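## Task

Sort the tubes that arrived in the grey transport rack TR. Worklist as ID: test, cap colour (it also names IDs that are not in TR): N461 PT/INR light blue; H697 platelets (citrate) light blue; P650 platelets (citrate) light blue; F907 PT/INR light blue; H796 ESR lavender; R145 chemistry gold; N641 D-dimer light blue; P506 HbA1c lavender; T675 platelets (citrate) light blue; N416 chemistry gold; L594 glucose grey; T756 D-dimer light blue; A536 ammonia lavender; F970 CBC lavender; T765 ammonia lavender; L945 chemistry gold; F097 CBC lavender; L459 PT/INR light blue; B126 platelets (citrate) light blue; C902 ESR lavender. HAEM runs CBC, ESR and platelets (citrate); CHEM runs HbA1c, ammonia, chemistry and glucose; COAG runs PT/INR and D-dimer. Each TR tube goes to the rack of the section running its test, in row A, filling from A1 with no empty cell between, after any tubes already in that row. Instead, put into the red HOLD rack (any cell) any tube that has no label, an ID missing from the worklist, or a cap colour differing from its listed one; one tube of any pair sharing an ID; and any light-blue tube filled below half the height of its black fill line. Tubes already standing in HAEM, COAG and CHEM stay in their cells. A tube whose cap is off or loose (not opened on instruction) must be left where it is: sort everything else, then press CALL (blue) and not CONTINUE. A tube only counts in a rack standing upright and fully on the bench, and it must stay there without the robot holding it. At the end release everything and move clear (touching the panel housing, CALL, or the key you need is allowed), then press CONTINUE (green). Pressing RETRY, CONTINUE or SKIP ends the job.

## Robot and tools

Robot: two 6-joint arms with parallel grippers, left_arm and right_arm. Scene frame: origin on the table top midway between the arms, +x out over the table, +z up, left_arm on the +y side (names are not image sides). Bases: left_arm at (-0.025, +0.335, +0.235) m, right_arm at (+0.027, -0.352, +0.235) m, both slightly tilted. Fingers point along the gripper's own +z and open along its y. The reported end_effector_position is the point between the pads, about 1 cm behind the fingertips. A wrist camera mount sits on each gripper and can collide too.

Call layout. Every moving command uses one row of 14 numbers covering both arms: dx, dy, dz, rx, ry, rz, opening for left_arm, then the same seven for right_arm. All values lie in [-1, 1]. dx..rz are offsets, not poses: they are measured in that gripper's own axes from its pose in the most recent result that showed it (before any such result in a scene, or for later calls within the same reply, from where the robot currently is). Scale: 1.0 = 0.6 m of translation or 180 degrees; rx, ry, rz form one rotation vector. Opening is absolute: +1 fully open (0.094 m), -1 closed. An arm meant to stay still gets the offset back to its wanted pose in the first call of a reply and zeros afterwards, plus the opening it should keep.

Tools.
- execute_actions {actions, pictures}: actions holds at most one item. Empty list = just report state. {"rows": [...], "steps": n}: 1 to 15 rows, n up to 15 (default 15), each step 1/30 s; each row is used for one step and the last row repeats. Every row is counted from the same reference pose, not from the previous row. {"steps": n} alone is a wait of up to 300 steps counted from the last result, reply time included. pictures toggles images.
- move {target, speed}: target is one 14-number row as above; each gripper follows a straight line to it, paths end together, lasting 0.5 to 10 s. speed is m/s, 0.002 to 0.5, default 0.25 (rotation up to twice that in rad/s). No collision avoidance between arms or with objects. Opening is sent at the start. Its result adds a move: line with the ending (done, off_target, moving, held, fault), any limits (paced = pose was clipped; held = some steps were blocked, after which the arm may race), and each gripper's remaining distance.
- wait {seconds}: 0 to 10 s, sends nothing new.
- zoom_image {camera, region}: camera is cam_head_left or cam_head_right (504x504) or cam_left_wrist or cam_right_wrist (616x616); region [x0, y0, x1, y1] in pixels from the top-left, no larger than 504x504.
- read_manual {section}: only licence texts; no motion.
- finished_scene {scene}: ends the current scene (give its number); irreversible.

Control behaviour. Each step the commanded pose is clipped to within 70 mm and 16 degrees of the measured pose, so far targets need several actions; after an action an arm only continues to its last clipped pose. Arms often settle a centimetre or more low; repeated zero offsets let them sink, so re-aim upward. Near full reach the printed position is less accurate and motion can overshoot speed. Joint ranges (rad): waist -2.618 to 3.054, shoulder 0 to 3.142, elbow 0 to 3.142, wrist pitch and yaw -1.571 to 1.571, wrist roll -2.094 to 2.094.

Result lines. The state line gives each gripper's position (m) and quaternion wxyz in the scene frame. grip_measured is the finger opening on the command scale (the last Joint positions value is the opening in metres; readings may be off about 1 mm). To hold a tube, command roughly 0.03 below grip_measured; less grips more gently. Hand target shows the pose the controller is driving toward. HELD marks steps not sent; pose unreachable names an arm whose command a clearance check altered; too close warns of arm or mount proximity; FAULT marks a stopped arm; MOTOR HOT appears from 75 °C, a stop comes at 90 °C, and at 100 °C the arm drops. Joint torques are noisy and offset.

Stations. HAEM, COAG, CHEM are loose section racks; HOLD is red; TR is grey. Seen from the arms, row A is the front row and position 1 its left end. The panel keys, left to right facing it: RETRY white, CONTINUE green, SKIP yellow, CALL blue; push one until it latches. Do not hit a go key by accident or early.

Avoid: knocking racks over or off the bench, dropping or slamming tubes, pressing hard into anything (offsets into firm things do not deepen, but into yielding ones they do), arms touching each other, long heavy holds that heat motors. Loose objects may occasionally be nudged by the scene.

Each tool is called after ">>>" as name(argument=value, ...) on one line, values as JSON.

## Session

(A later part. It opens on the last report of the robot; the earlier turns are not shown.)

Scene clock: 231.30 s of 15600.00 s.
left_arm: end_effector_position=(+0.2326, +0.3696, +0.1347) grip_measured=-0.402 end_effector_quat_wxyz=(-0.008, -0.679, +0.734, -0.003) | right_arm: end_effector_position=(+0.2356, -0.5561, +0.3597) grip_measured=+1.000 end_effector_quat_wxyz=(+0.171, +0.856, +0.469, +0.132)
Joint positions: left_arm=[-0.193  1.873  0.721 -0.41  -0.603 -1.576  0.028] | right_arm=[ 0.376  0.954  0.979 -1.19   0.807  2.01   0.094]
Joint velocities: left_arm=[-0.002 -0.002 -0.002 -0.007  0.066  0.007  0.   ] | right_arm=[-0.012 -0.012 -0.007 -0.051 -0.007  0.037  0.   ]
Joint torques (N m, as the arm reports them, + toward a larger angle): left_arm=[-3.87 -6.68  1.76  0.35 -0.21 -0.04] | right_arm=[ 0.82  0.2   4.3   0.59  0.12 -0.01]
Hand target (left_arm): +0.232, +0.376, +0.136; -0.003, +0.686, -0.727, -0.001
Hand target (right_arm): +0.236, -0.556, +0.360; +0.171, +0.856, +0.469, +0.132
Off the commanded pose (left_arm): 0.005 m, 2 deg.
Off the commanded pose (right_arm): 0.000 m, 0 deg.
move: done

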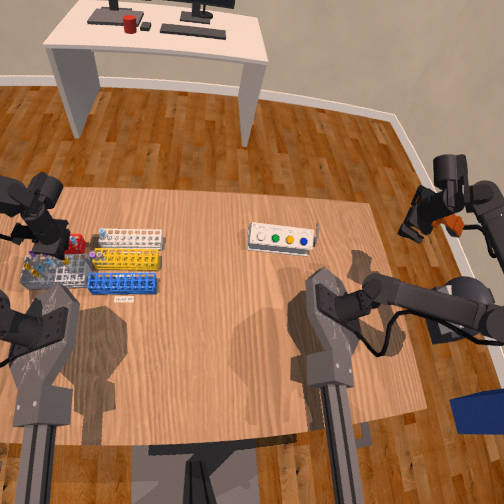

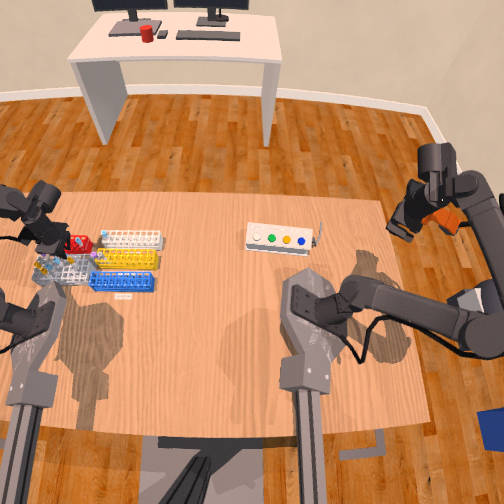

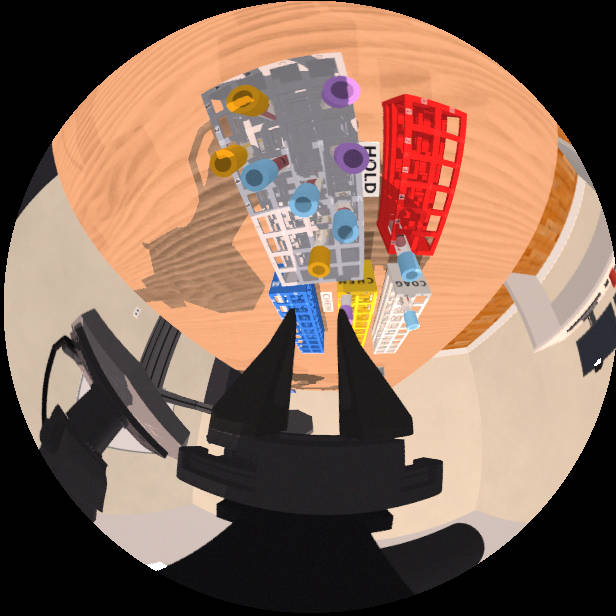

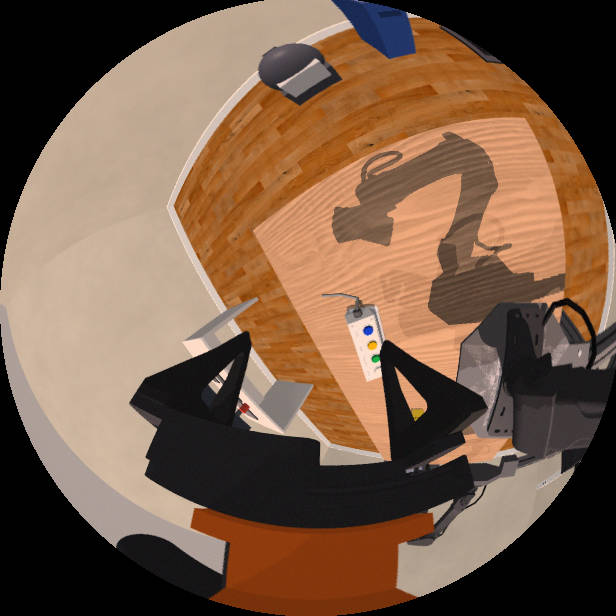

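>>> move(target=[-0.016,0,-0.005,0,0,0.475,-0.4,0,0,0,0,0,0,1], speed=0.5)

>>> move(target=[0.015,-0.008,0.06,0,0.003,0.005,-0.4,0,0,0,0,0,0,1], speed=0.07)

>>> zoom_image(camera="cam_left_wrist", region=[260, 160, 500, 360])

Scene clock: 248.57 s of 15600.00 s.
left_arm: end_effector_position=(+0.2282, +0.3741, +0.1320) grip_measured=-0.402 end_effector_quat_wxyz=(-0.014, +0.005, +1.000, -0.007) | right_arm: end_effector_position=(+0.2356, -0.5561, +0.3597) grip_measured=+1.000 end_effector_quat_wxyz=(+0.171, +0.856, +0.469, +0.132)
Joint positions: left_arm=[-0.173  1.873  0.721 -0.422 -0.603 -0.062  0.028] | right_arm=[ 0.376  0.954  0.979 -1.19   0.807  2.01   0.094]
Joint velocities: left_arm=[ 0.002 -0.012 -0.002 -0.081 -0.007  0.022  0.001] | right_arm=[ 0.002 -0.012 -0.022  0.007 -0.007 -0.051  0.   ]
Joint torques (N m, as the arm reports them, + toward a larger angle): left_arm=[-3.89 -7.65  2.97  0.14  0.01  0.01] | right_arm=[ 0.69  0.13  4.25  0.59  0.13 -0.01]
Hand target (left_arm): +0.233, +0.379, +0.137; -0.004, -0.001, +1.000, -0.008
Hand target (right_arm): +0.236, -0.556, +0.360; +0.171, +0.856, +0.469, +0.132
Off the commanded pose (left_arm): 0.009 m, 1 deg.
Off the commanded pose (right_arm): 0.000 m, 0 deg.
After step 90, 12.03 s passed at rest.
move: done

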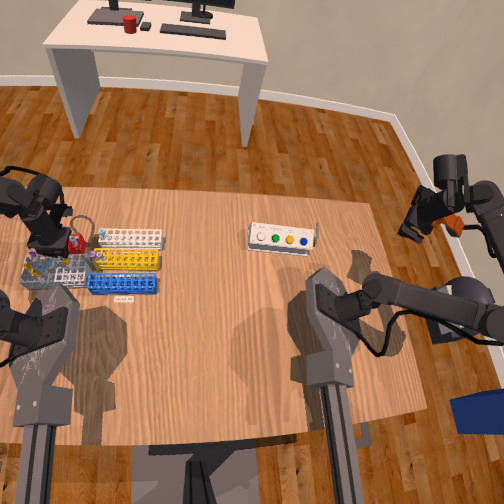

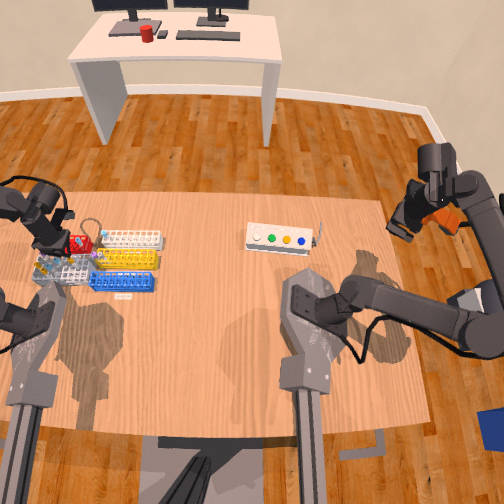

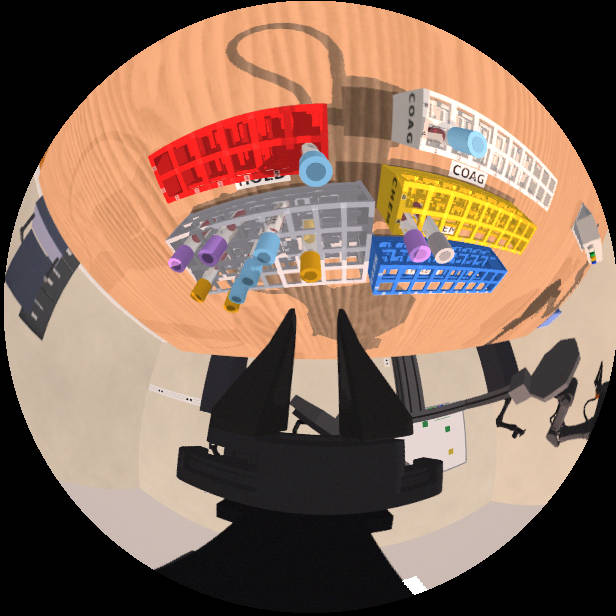

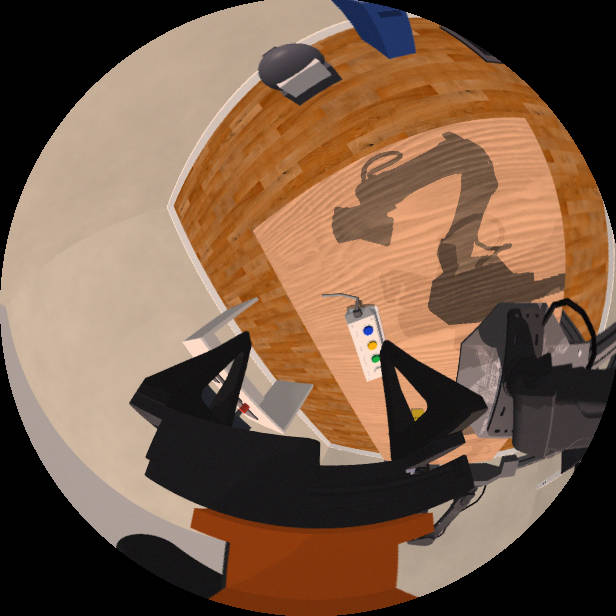

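Scene clock: 249.67 s of 15600.00 s.
left_arm: end_effector_position=(+0.2235, +0.3714, +0.1017) grip_measured=-0.402 end_effector_quat_wxyz=(-0.013, +0.008, +1.000, -0.007) | right_arm: end_effector_position=(+0.2356, -0.5561, +0.3597) grip_measured=+1.000 end_effector_quat_wxyz=(+0.171, +0.856, +0.469, +0.132)
Joint positions: left_arm=[-0.113  1.959  0.673 -0.244 -0.603  0.019  0.028] | right_arm=[ 0.376  0.954  0.979 -1.19   0.807  2.01   0.094]
Joint velocities: left_arm=[-0.017 -0.012 -0.007 -0.051 -0.022 -0.037 -0.001] | right_arm=[ 0.002  0.007 -0.012 -0.007  0.022 -0.022  0.   ]
Joint torques (N m, as the arm reports them, + toward a larger angle): left_arm=[-3.84 -4.23  1.    0.45 -0.04  0.06] | right_arm=[ 0.74  0.14  4.22  0.59  0.13 -0.02]
Hand target (left_arm): +0.217, +0.369, +0.097; -0.019, +0.013, +1.000, -0.007
Hand target (right_arm): +0.236, -0.556, +0.360; +0.171, +0.856, +0.469, +0.132
Off the commanded pose (left_arm): 0.008 m, 1 deg.
Off the commanded pose (right_arm): 0.000 m, 0 deg.
move: done

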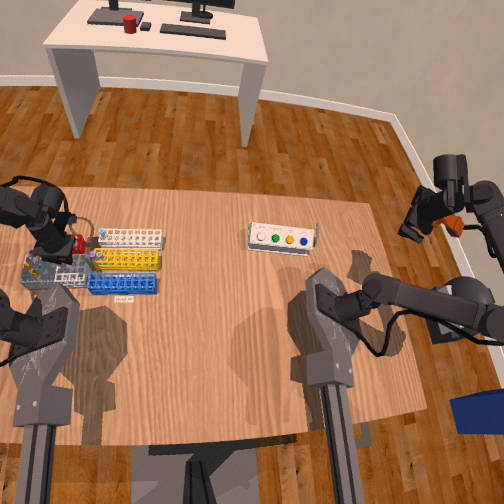

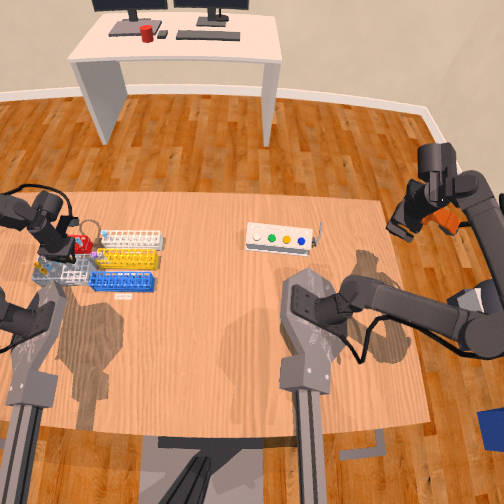

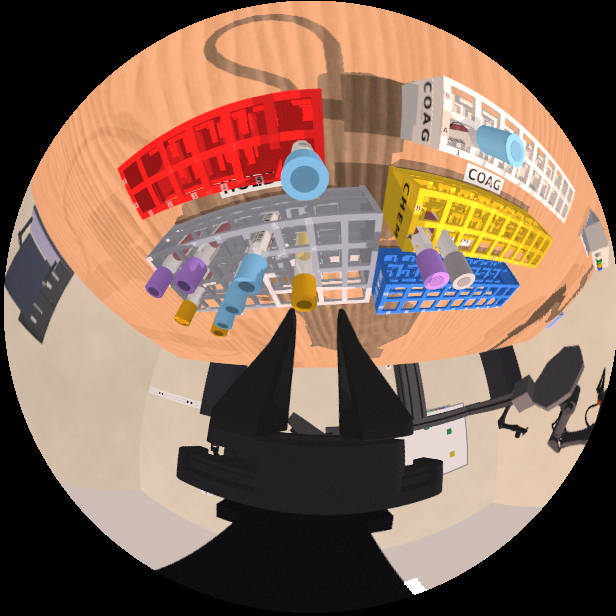

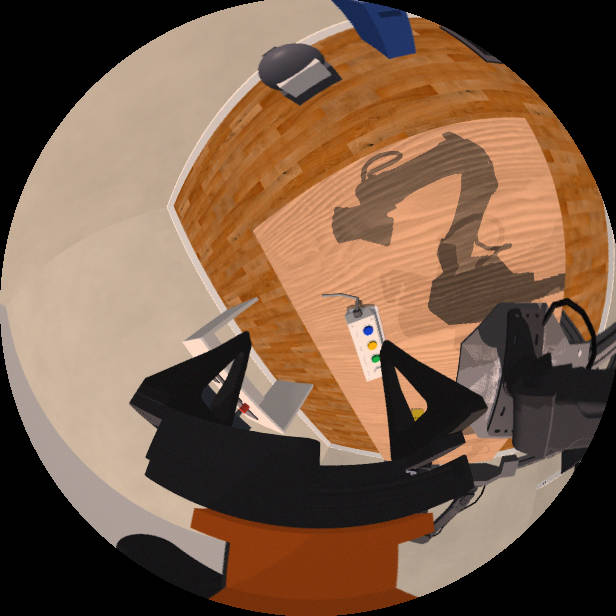

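Region (260, 160, 500, 360) of cam_left_wrist's 616x616 image, scaled by 2.100, with more detail than that image has.

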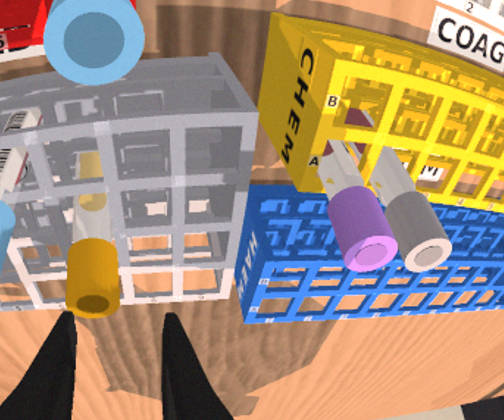

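>>> execute_actions(actions=[{"rows":[[-0.016,0.016,-0.004,-0.014,-0.011,-0.005,-0.4,0,0,0,0,0,0,1]]}], pictures=false)

Scene clock: 255.43 s of 15600.00 s.
left_arm: end_effector_position=(+0.2258, +0.3768, +0.1017) grip_measured=-0.402 end_effector_quat_wxyz=(-0.009, +0.007, +1.000, +0.008) | right_arm: end_effector_position=(+0.2356, -0.5561, +0.3597) grip_measured=+1.000 end_effector_quat_wxyz=(+0.171, +0.856, +0.469, +0.132)
Joint positions: left_arm=[-0.113  1.959  0.673 -0.233 -0.633  0.022  0.028] | right_arm=[ 0.376  0.954  0.979 -1.19   0.807  2.01   0.094]
Joint velocities: left_arm=[ 0.012  0.007 -0.002 -0.022 -0.022  0.037  0.001] | right_arm=[ 0.002  0.022 -0.002 -0.007 -0.007 -0.066  0.   ]
Joint torques (N m, as the arm reports them, + toward a larger angle): left_arm=[-4.17 -6.47  2.21  0.46 -0.16  0.02] | right_arm=[0.81 0.18 4.18 0.59 0.12 0.  ]
Hand target (left_arm): +0.233, +0.381, +0.104; +0.004, +0.000, +1.000, +0.015
Hand target (right_arm): +0.236, -0.556, +0.360; +0.171, +0.856, +0.469, +0.132
Off the commanded pose (left_arm): 0.009 m, 2 deg.
Off the commanded pose (right_arm): 0.000 m, 0 deg.
Steps of this call (steps 1 to 90: nothing new was sent; then 2.27 s passed at rest; steps 91 to 105: all 15 steps of this action). Readings (end_effector_position):
91: left_arm (+0.2239, +0.3721, +0.1017) | right_arm (+0.2356, -0.5561, +0.3597)
92: left_arm (+0.2242, +0.3731, +0.1017) | right_arm (+0.2356, -0.5561, +0.3597)
94: left_arm (+0.2247, +0.3745, +0.1017) | right_arm (+0.2356, -0.5561, +0.3597)
98: left_arm (+0.2253, +0.3760, +0.1017) | right_arm (+0.2356, -0.5561, +0.3597)
105: the state above

>>> move(target=[0,0,0.044,0,-0.002,0,-0.4,0,0,0,0,0,0,1], speed=0.05)

Scene clock: 258.50 s of 15600.00 s.
left_arm: end_effector_position=(+0.2346, +0.3817, +0.0813) grip_measured=-0.402 end_effector_quat_wxyz=(+0.002, +0.000, +1.000, +0.012) | right_arm: end_effector_position=(+0.2356, -0.5561, +0.3597) grip_measured=+1.000 end_effector_quat_wxyz=(+0.171, +0.856, +0.469, +0.132)
Joint positions: left_arm=[-0.055  2.024  0.673 -0.097 -0.634  0.096  0.028] | right_arm=[ 0.376  0.954  0.979 -1.19   0.807  2.01   0.094]
Joint velocities: left_arm=[-0.002  0.012  0.002  0.095 -0.066 -0.022  0.001] | right_arm=[-0.007 -0.012 -0.002 -0.037  0.037 -0.037  0.   ]
Joint torques (N m, as the arm reports them, + toward a larger angle): left_arm=[-4.09 -4.38 -0.07  0.49  0.03  0.03] | right_arm=[ 0.76  0.17  4.19  0.55  0.13 -0.02]
Hand target (left_arm): +0.225, +0.377, +0.076; -0.007, +0.007, +1.000, +0.009
Hand target (right_arm): +0.236, -0.556, +0.360; +0.171, +0.856, +0.469, +0.132
Off the commanded pose (left_arm): 0.012 m, 1 deg.
Off the commanded pose (right_arm): 0.000 m, 0 deg.
move: off_target (left_arm)

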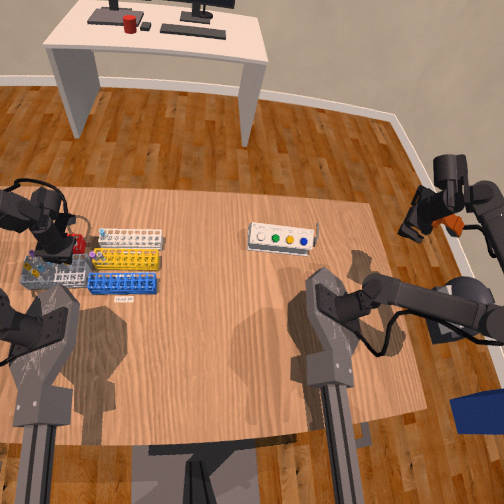

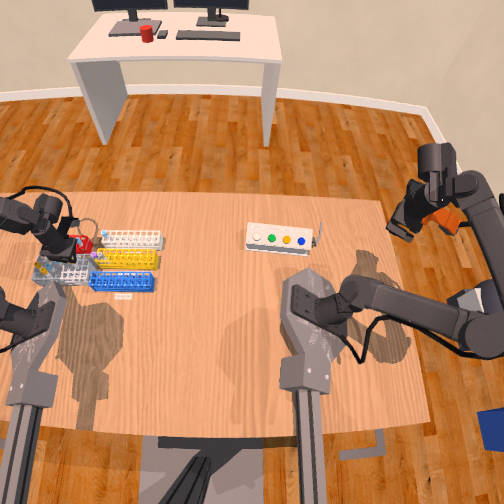

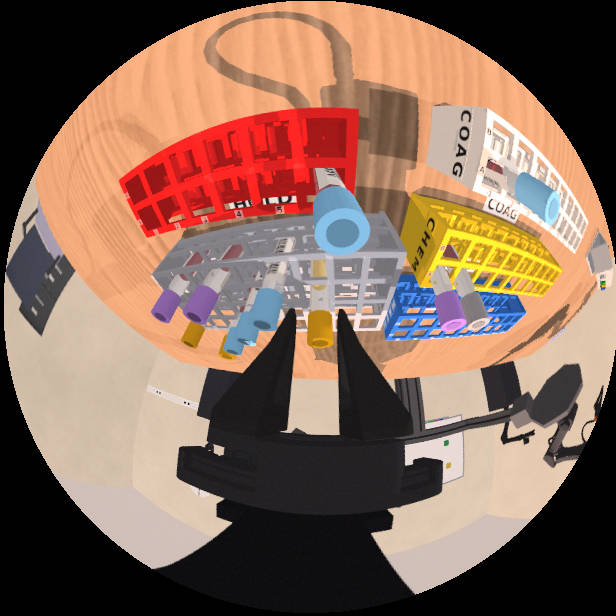

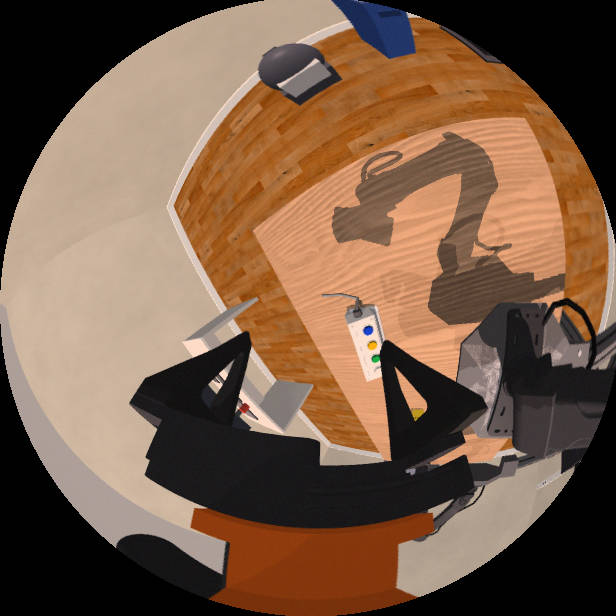

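>>> execute_actions(actions=[{"rows":[[0,0,0,0,0,0,-0.72,0,0,0,0,0,0,1]],"steps":8}], pictures=false)

>>> move(target=[-0.014,-0.004,-0.175,0.008,-0.005,0,-0.72,0.547,-0.558,-0.035,-0.35,0.177,-0.33,-1], speed=0.3)

>>> move(target=[-0.035,-0.235,0,0,0,-0.5,-0.72,0,0,0,-0.35,0.177,-0.33,-1], speed=0.4)

Scene clock: 270.57 s of 15600.00 s.
left_arm: end_effector_position=(+0.2349, +0.3817, +0.0813) grip_measured=-0.703 end_effector_quat_wxyz=(+0.003, +0.000, +1.000, +0.012) | right_arm: end_effector_position=(+0.2356, -0.5561, +0.3597) grip_measured=+1.000 end_effector_quat_wxyz=(+0.171, +0.856, +0.469, +0.132)
Joint positions: left_arm=[-0.055  2.024  0.673 -0.096 -0.634  0.097  0.014] | right_arm=[ 0.376  0.954  0.979 -1.19   0.807  2.01   0.094]
Joint velocities: left_arm=[-0.007  0.007 -0.017 -0.095  0.037 -0.051 -0.001] | right_arm=[-0.007 -0.002  0.002 -0.022  0.066  0.007  0.   ]
Joint torques (N m, as the arm reports them, + toward a larger angle): left_arm=[-4.42 -5.94  1.54  0.25 -0.07 -0.01] | right_arm=[0.81 0.14 4.26 0.57 0.14 0.  ]
Hand target (left_arm): +0.235, +0.382, +0.081; +0.002, +0.000, +1.000, +0.012
Hand target (right_arm): +0.236, -0.556, +0.360; +0.171, +0.856, +0.469, +0.132
Off the commanded pose (left_arm): 0.000 m, 0 deg.
Off the commanded pose (right_arm): 0.000 m, 0 deg.
Steps of this call (steps 1 to 90: nothing new was sent; then 8.80 s passed at rest; steps 91 to 98: all 8 steps of this action). Readings (end_effector_position):
91: left_arm (+0.2349, +0.3817, +0.0813) | right_arm (+0.2356, -0.5561, +0.3597)
92: left_arm (+0.2349, +0.3817, +0.0813) | right_arm (+0.2356, -0.5561, +0.3597)
94: left_arm (+0.2349, +0.3817, +0.0813) | right_arm (+0.2356, -0.5561, +0.3597)
98: the state above

Scene clock: 274.03 s of 15600.00 s.
left_arm: end_effector_position=(+0.2351, +0.3786, +0.1760) grip_measured=-0.703 end_effector_quat_wxyz=(-0.005, +0.004, +1.000, +0.006) | right_arm: end_effector_position=(+0.1883, -0.3460, +0.3083) grip_measured=-0.978 end_effector_quat_wxyz=(+0.258, +0.526, +0.719, +0.374)
Joint positions: left_arm=[-0.273  1.775  0.795 -0.645 -0.628 -0.175  0.014] | right_arm=[ 1.436  0.648  0.248 -0.953  0.876  2.105  0.001]
Joint velocities: left_arm=[ 0.007 -0.002  0.002 -0.007 -0.051 -0.007  0.001] | right_arm=[ 0.002 -0.012 -0.007  0.007  0.066 -0.007 -0.001]
Joint torques (N m, as the arm reports them, + toward a larger angle): left_arm=[-5.52 -6.71  5.03  0.08  0.07 -0.07] | right_arm=[-0.17  2.63  5.6   0.96  0.38 -0.01]
Hand target (left_arm): +0.244, +0.377, +0.187; +0.012, +0.000, +1.000, -0.002
Hand target (right_arm): +0.189, -0.348, +0.310; +0.260, +0.529, +0.716, +0.374
Off the commanded pose (left_arm): 0.013 m, 2 deg.
Off the commanded pose (right_arm): 0.248 m, 42 deg; position and orientation clipped at the last step of the last action.
move: held (right_arm), off_target (left_arm); limits=paced,held; held on 54 of 97 steps (right_arm), including the last (right_arm)
pose unreachable (right arm): on one or more control steps of this call this arm could not follow its commanded pose, so it was not sent that pose on those steps. On the call's last step it was still not sent that pose. It may still have moved: this result reports where it is.
cause: the commanded pose would bring two parts of the arm too close to each other (its upper arm (the part past joint 2) and its wrist (the part past joint 5), with joints 3 (elbow) to 5 (wrist yaw) between them).

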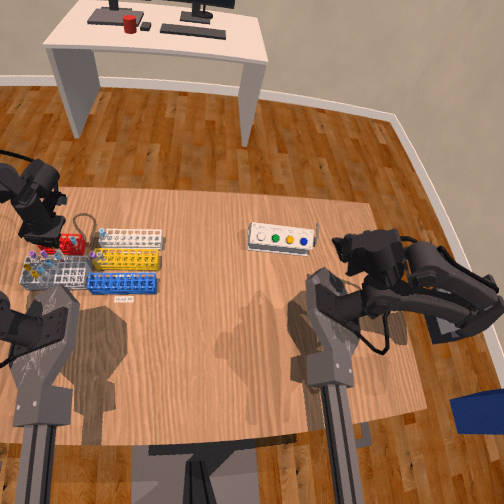

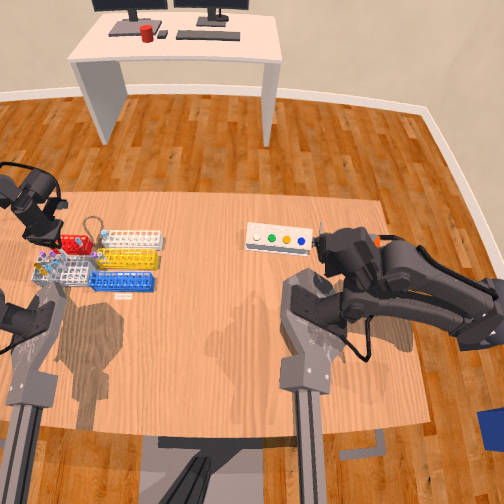

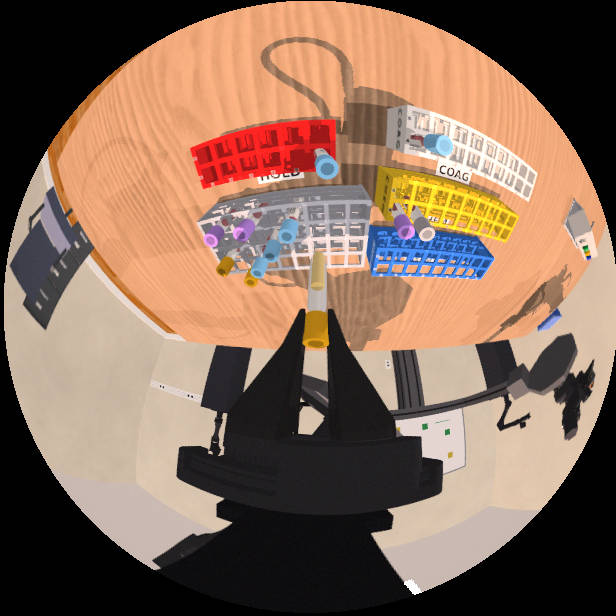

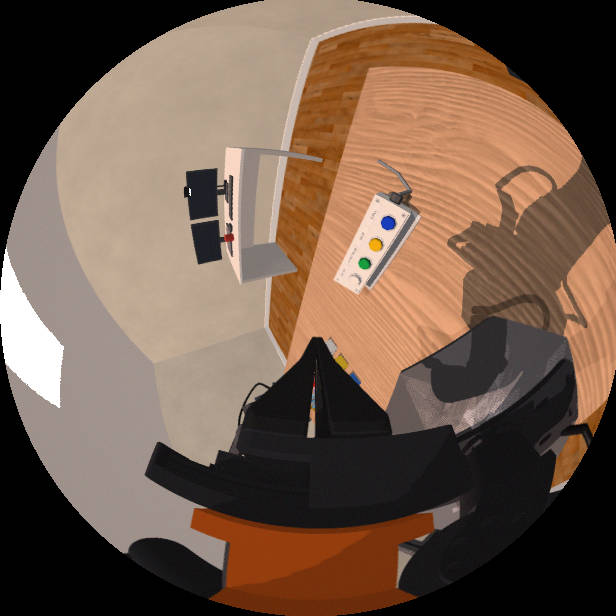

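Scene clock: 276.90 s of 15600.00 s.
left_arm: end_effector_position=(+0.2497, +0.2423, +0.1736) grip_measured=-0.703 end_effector_quat_wxyz=(-0.009, -0.691, +0.722, -0.007) | right_arm: end_effector_position=(+0.1883, -0.3460, +0.3083) grip_measured=-0.978 end_effector_quat_wxyz=(+0.258, +0.526, +0.719, +0.374)
Joint positions: left_arm=[-0.61   2.198  1.018 -0.646 -0.545 -2.099  0.014] | right_arm=[ 1.436  0.648  0.248 -0.953  0.876  2.104  0.001]
Joint velocities: left_arm=[ 0.002 -0.002 -0.007  0.007 -0.037 -0.022 -0.   ] | right_arm=[-0.017 -0.002 -0.002 -0.051 -0.066  0.022 -0.001]
Joint torques (N m, as the arm reports them, + toward a larger angle): left_arm=[-6.26 -5.24  5.03  0.27 -0.02 -0.08] | right_arm=[0.03 2.64 5.25 1.01 0.33 0.  ]
Hand target (left_arm): +0.251, +0.236, +0.174; +0.008, +0.690, -0.724, +0.009
Hand target (right_arm): +0.188, -0.346, +0.308; +0.258, +0.526, +0.719, +0.374
Off the commanded pose (left_arm): 0.007 m, 3 deg.
Off the commanded pose (right_arm): 0.000 m, 92 deg; orientation clipped at the last step of the last action.
joint sent to its limit (left arm) — the command would take joint 6 (wrist roll) past its lower limit, so that joint was sent only as far as its limit.
move: held (right_arm), off_target (left_arm); limits=paced,held; held on 77 of 79 steps (right_arm), including the last (right_arm)
pose unreachable (right arm): on one or more control steps of this call this arm could not follow its commanded pose, so it was not sent that pose on those steps. On the call's last step it was still not sent that pose. It may still have moved: this result reports where it is.
cause: the commanded pose would bring two parts of the arm too close to each other (its upper arm (the part past joint 2) and its gripper housing, with joints 3 (elbow) to 6 (wrist roll) between them).

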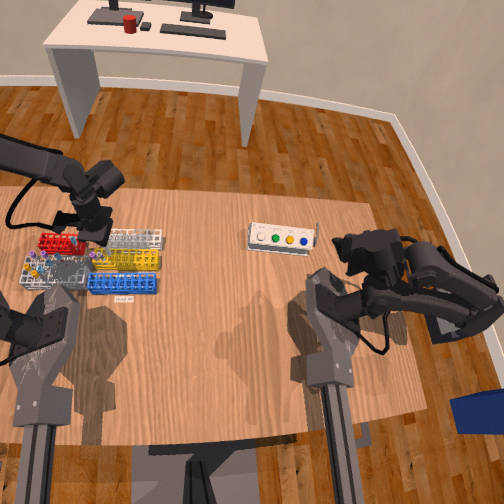

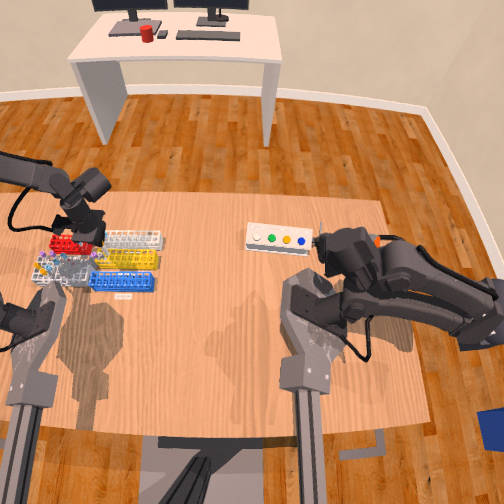

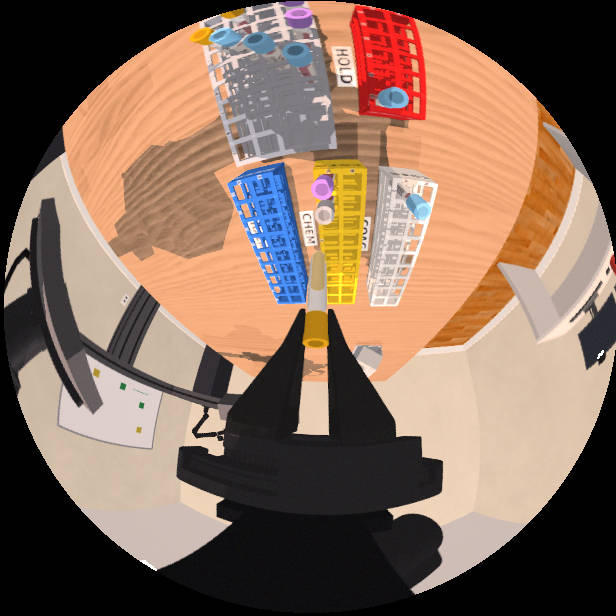

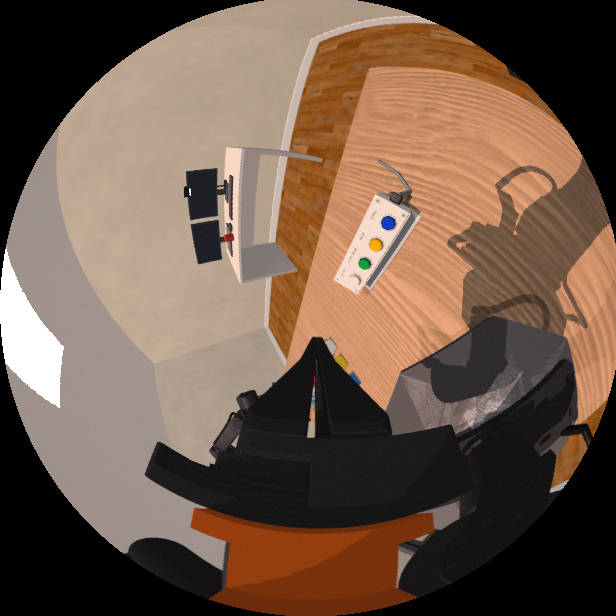

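>>> move(target=[0,0,0,0,0,0,-0.72,0.05,0.23,0.178,0,0,-0.5,-1], speed=0.4)

Scene clock: 283.33 s of 15600.00 s.
left_arm: end_effector_position=(+0.2497, +0.2422, +0.1736) grip_measured=-0.703 end_effector_quat_wxyz=(-0.009, -0.692, +0.721, -0.007) | right_arm: end_effector_position=(+0.3297, -0.2693, +0.3493) grip_measured=-0.978 end_effector_quat_wxyz=(+0.439, -0.141, +0.884, +0.075)
Joint positions: left_arm=[-0.61   2.198  1.018 -0.646 -0.545 -2.101  0.014] | right_arm=[ 0.961  1.486  0.539  0.     0.679 -0.068  0.001]
Joint velocities: left_arm=[-0.002 -0.007 -0.002  0.051 -0.037 -0.007  0.   ] | right_arm=[ 0.002 -0.002 -0.017 -0.022  0.081  0.007 -0.   ]
Joint torques (N m, as the arm reports them, + toward a larger angle): left_arm=[-5.15 -6.58  3.59  0.29 -0.03  0.06] | right_arm=[ 1.94 -0.8   7.46  1.21 -0.11 -0.05]
Hand target (left_arm): +0.250, +0.242, +0.174; +0.009, +0.691, -0.722, +0.007
Hand target (right_arm): +0.337, -0.265, +0.360; +0.449, -0.137, +0.879, +0.084
Off the commanded pose (left_arm): 0.000 m, 0 deg.
Off the commanded pose (right_arm): 0.013 m, 1 deg.
After step 90, 0.77 s passed at rest.
move: off_target (right_arm)

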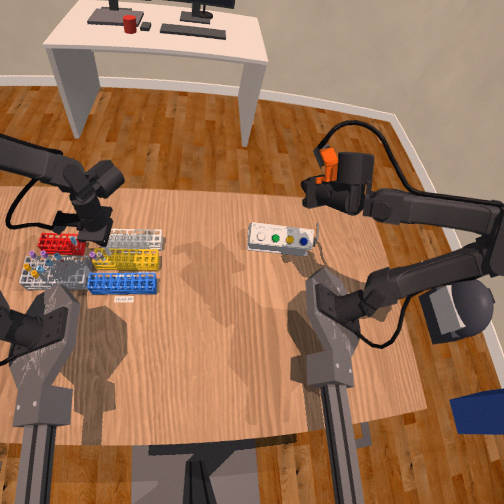

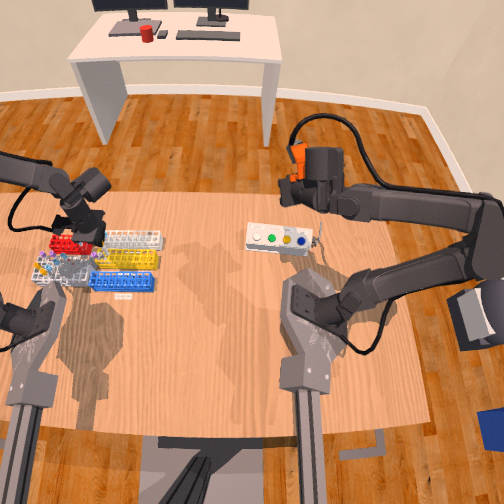

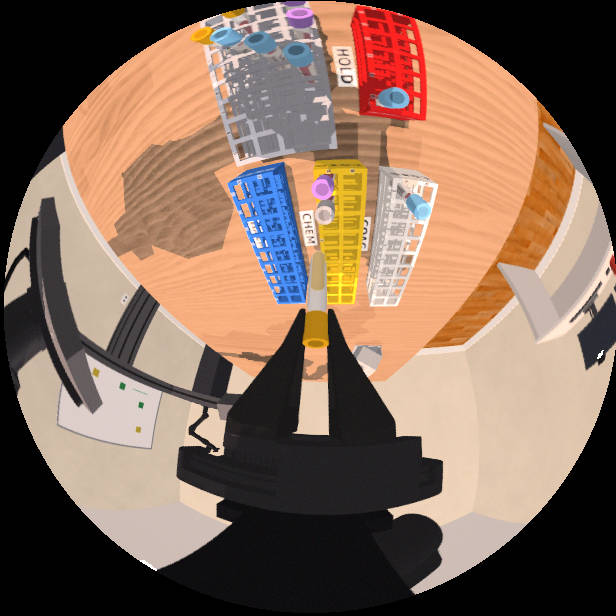

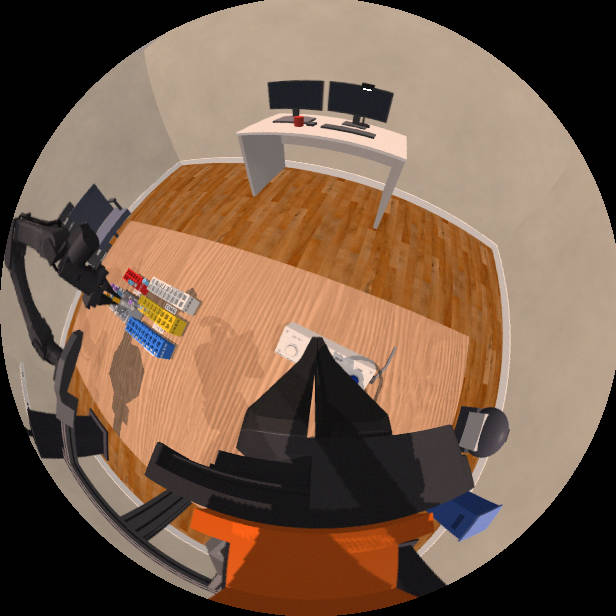

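>>> move(target=[0,0,0,0,0,0,-0.72,0.385,0.57,0.245,-0.266,0.003,-0.201,-1], speed=0.3)

>>> zoom_image(camera="cam_right_wrist", region=[180, 20, 440, 280])

Scene clock: 293.43 s of 15600.00 s.
left_arm: end_effector_position=(+0.2497, +0.2422, +0.1736) grip_measured=-0.703 end_effector_quat_wxyz=(-0.009, -0.692, +0.721, -0.007) | right_arm: end_effector_position=(+0.2039, +0.0364, +0.0729) grip_measured=-0.978 end_effector_quat_wxyz=(-0.334, +0.556, -0.709, -0.275)
Joint positions: left_arm=[-0.61   2.198  1.018 -0.646 -0.545 -2.101  0.014] | right_arm=[ 1.067  3.131  1.02   0.856 -0.032 -0.518  0.001]
Joint velocities: left_arm=[ 0.002  0.017  0.007 -0.022  0.095 -0.007 -0.001] | right_arm=[ 0.002 -0.012 -0.007 -0.007 -0.022  0.022 -0.001]
Joint torques (N m, as the arm reports them, + toward a larger angle): left_arm=[-5.28 -6.52  3.64  0.26 -0.01 -0.03] | right_arm=[ 3.62 -7.55  4.14  0.98 -0.42 -0.07]
Hand target (left_arm): +0.250, +0.242, +0.174; +0.009, +0.692, -0.721, +0.007
Hand target (right_arm): +0.202, +0.046, +0.077; +0.338, -0.564, +0.698, +0.284
Off the commanded pose (left_arm): 0.000 m, 0 deg.
Off the commanded pose (right_arm): 0.016 m, 2 deg.
After step 90, 4.80 s passed at rest.
move: off_target (right_arm)

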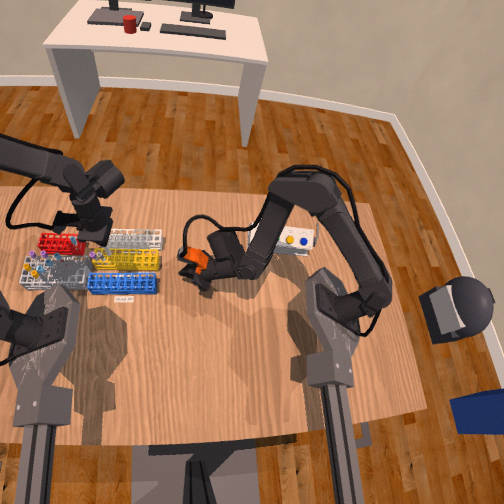

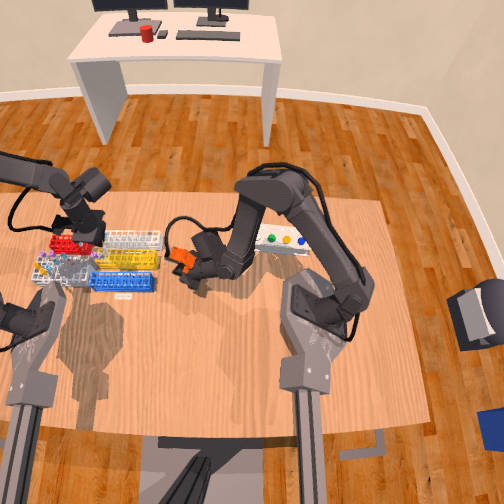

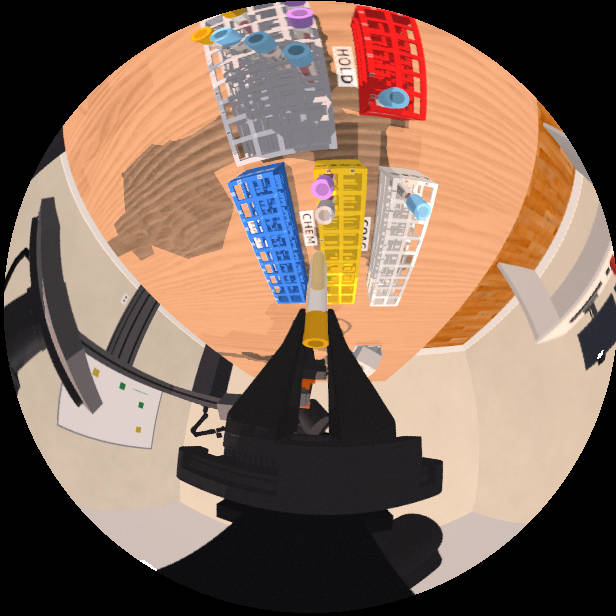

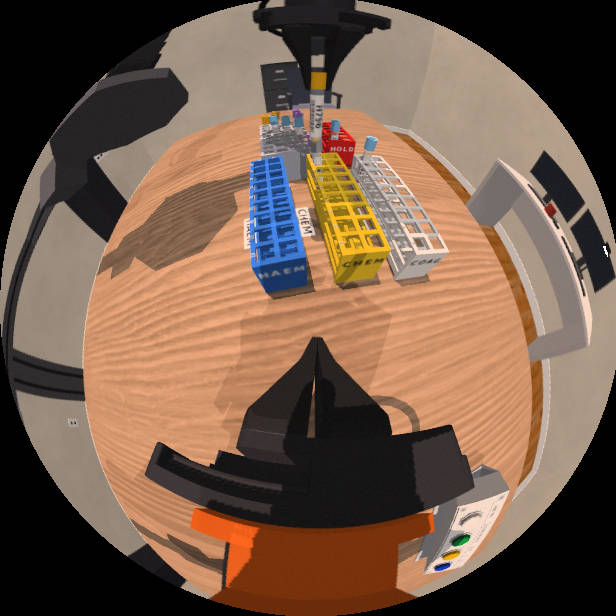

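Region (180, 20, 440, 280) of cam_right_wrist's 616x616 image, scaled by 1.938, with more detail than that image has.

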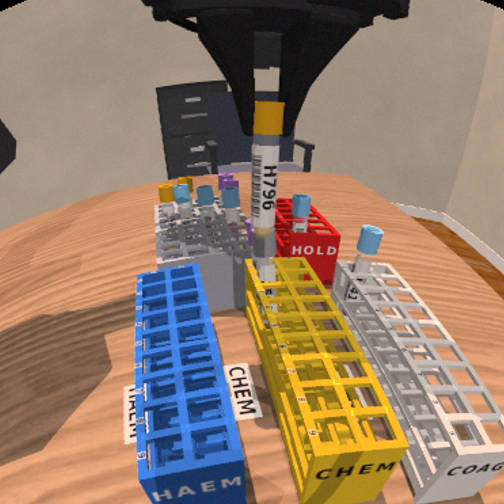

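>>> move(target=[-0.3,-0.095,-0.035,0,-0.007,-0.013,-0.72,0,0,-0.005,0,0,0,-1])

Scene clock: 301.20 s of 15600.00 s.
left_arm: end_effector_position=(+0.3158, +0.4164, +0.1822) grip_measured=-0.703 end_effector_quat_wxyz=(-0.007, -0.711, +0.703, +0.001) | right_arm: end_effector_position=(+0.2032, +0.0363, +0.0726) grip_measured=-0.978 end_effector_quat_wxyz=(-0.333, +0.558, -0.709, -0.276)
Joint positions: left_arm=[-0.149  1.924  1.166 -0.778 -0.608 -1.613  0.014] | right_arm=[ 1.067  3.131  1.02   0.853 -0.034 -0.52   0.001]
Joint velocities: left_arm=[ 0.007  0.002 -0.002  0.007 -0.081  0.081 -0.001] | right_arm=[-0.007  0.017  0.002  0.037  0.037 -0.007 -0.001]
Joint torques (N m, as the arm reports them, + toward a larger angle): left_arm=[-5.8  -7.81  4.83  0.01 -0.2   0.06] | right_arm=[ 2.69 -8.8   1.1   1.12 -0.2   0.02]
Hand target (left_arm): +0.318, +0.421, +0.189; +0.000, +0.707, -0.707, -0.003
Hand target (right_arm): +0.203, +0.034, +0.075; +0.334, -0.556, +0.709, +0.275
Off the commanded pose (left_arm): 0.009 m, 1 deg.
Off the commanded pose (right_arm): 0.003 m, 0 deg.
After step 90, 3.33 s passed at rest.
move: done

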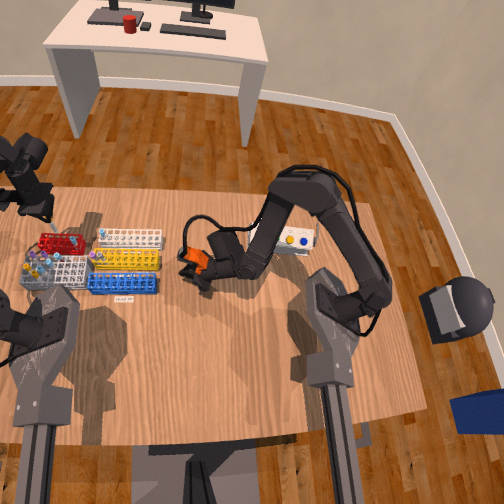

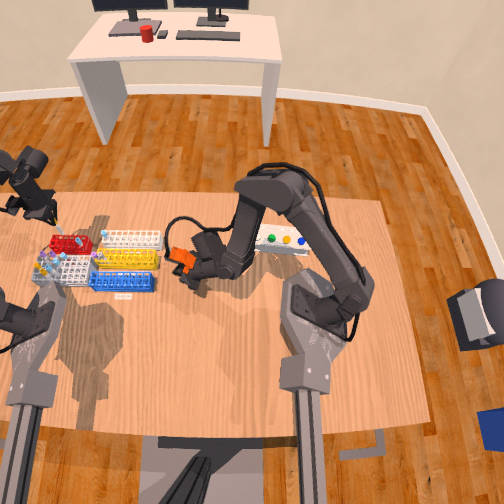

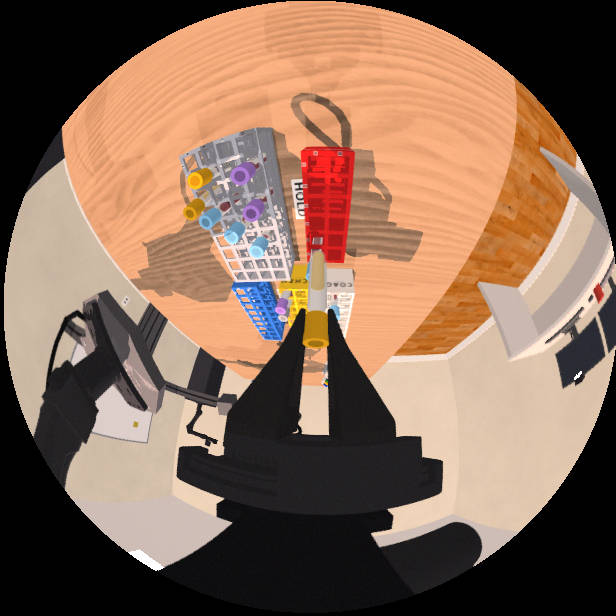

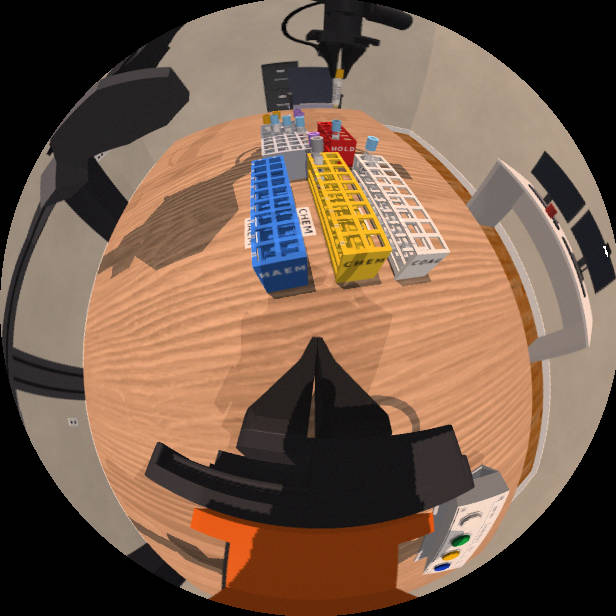

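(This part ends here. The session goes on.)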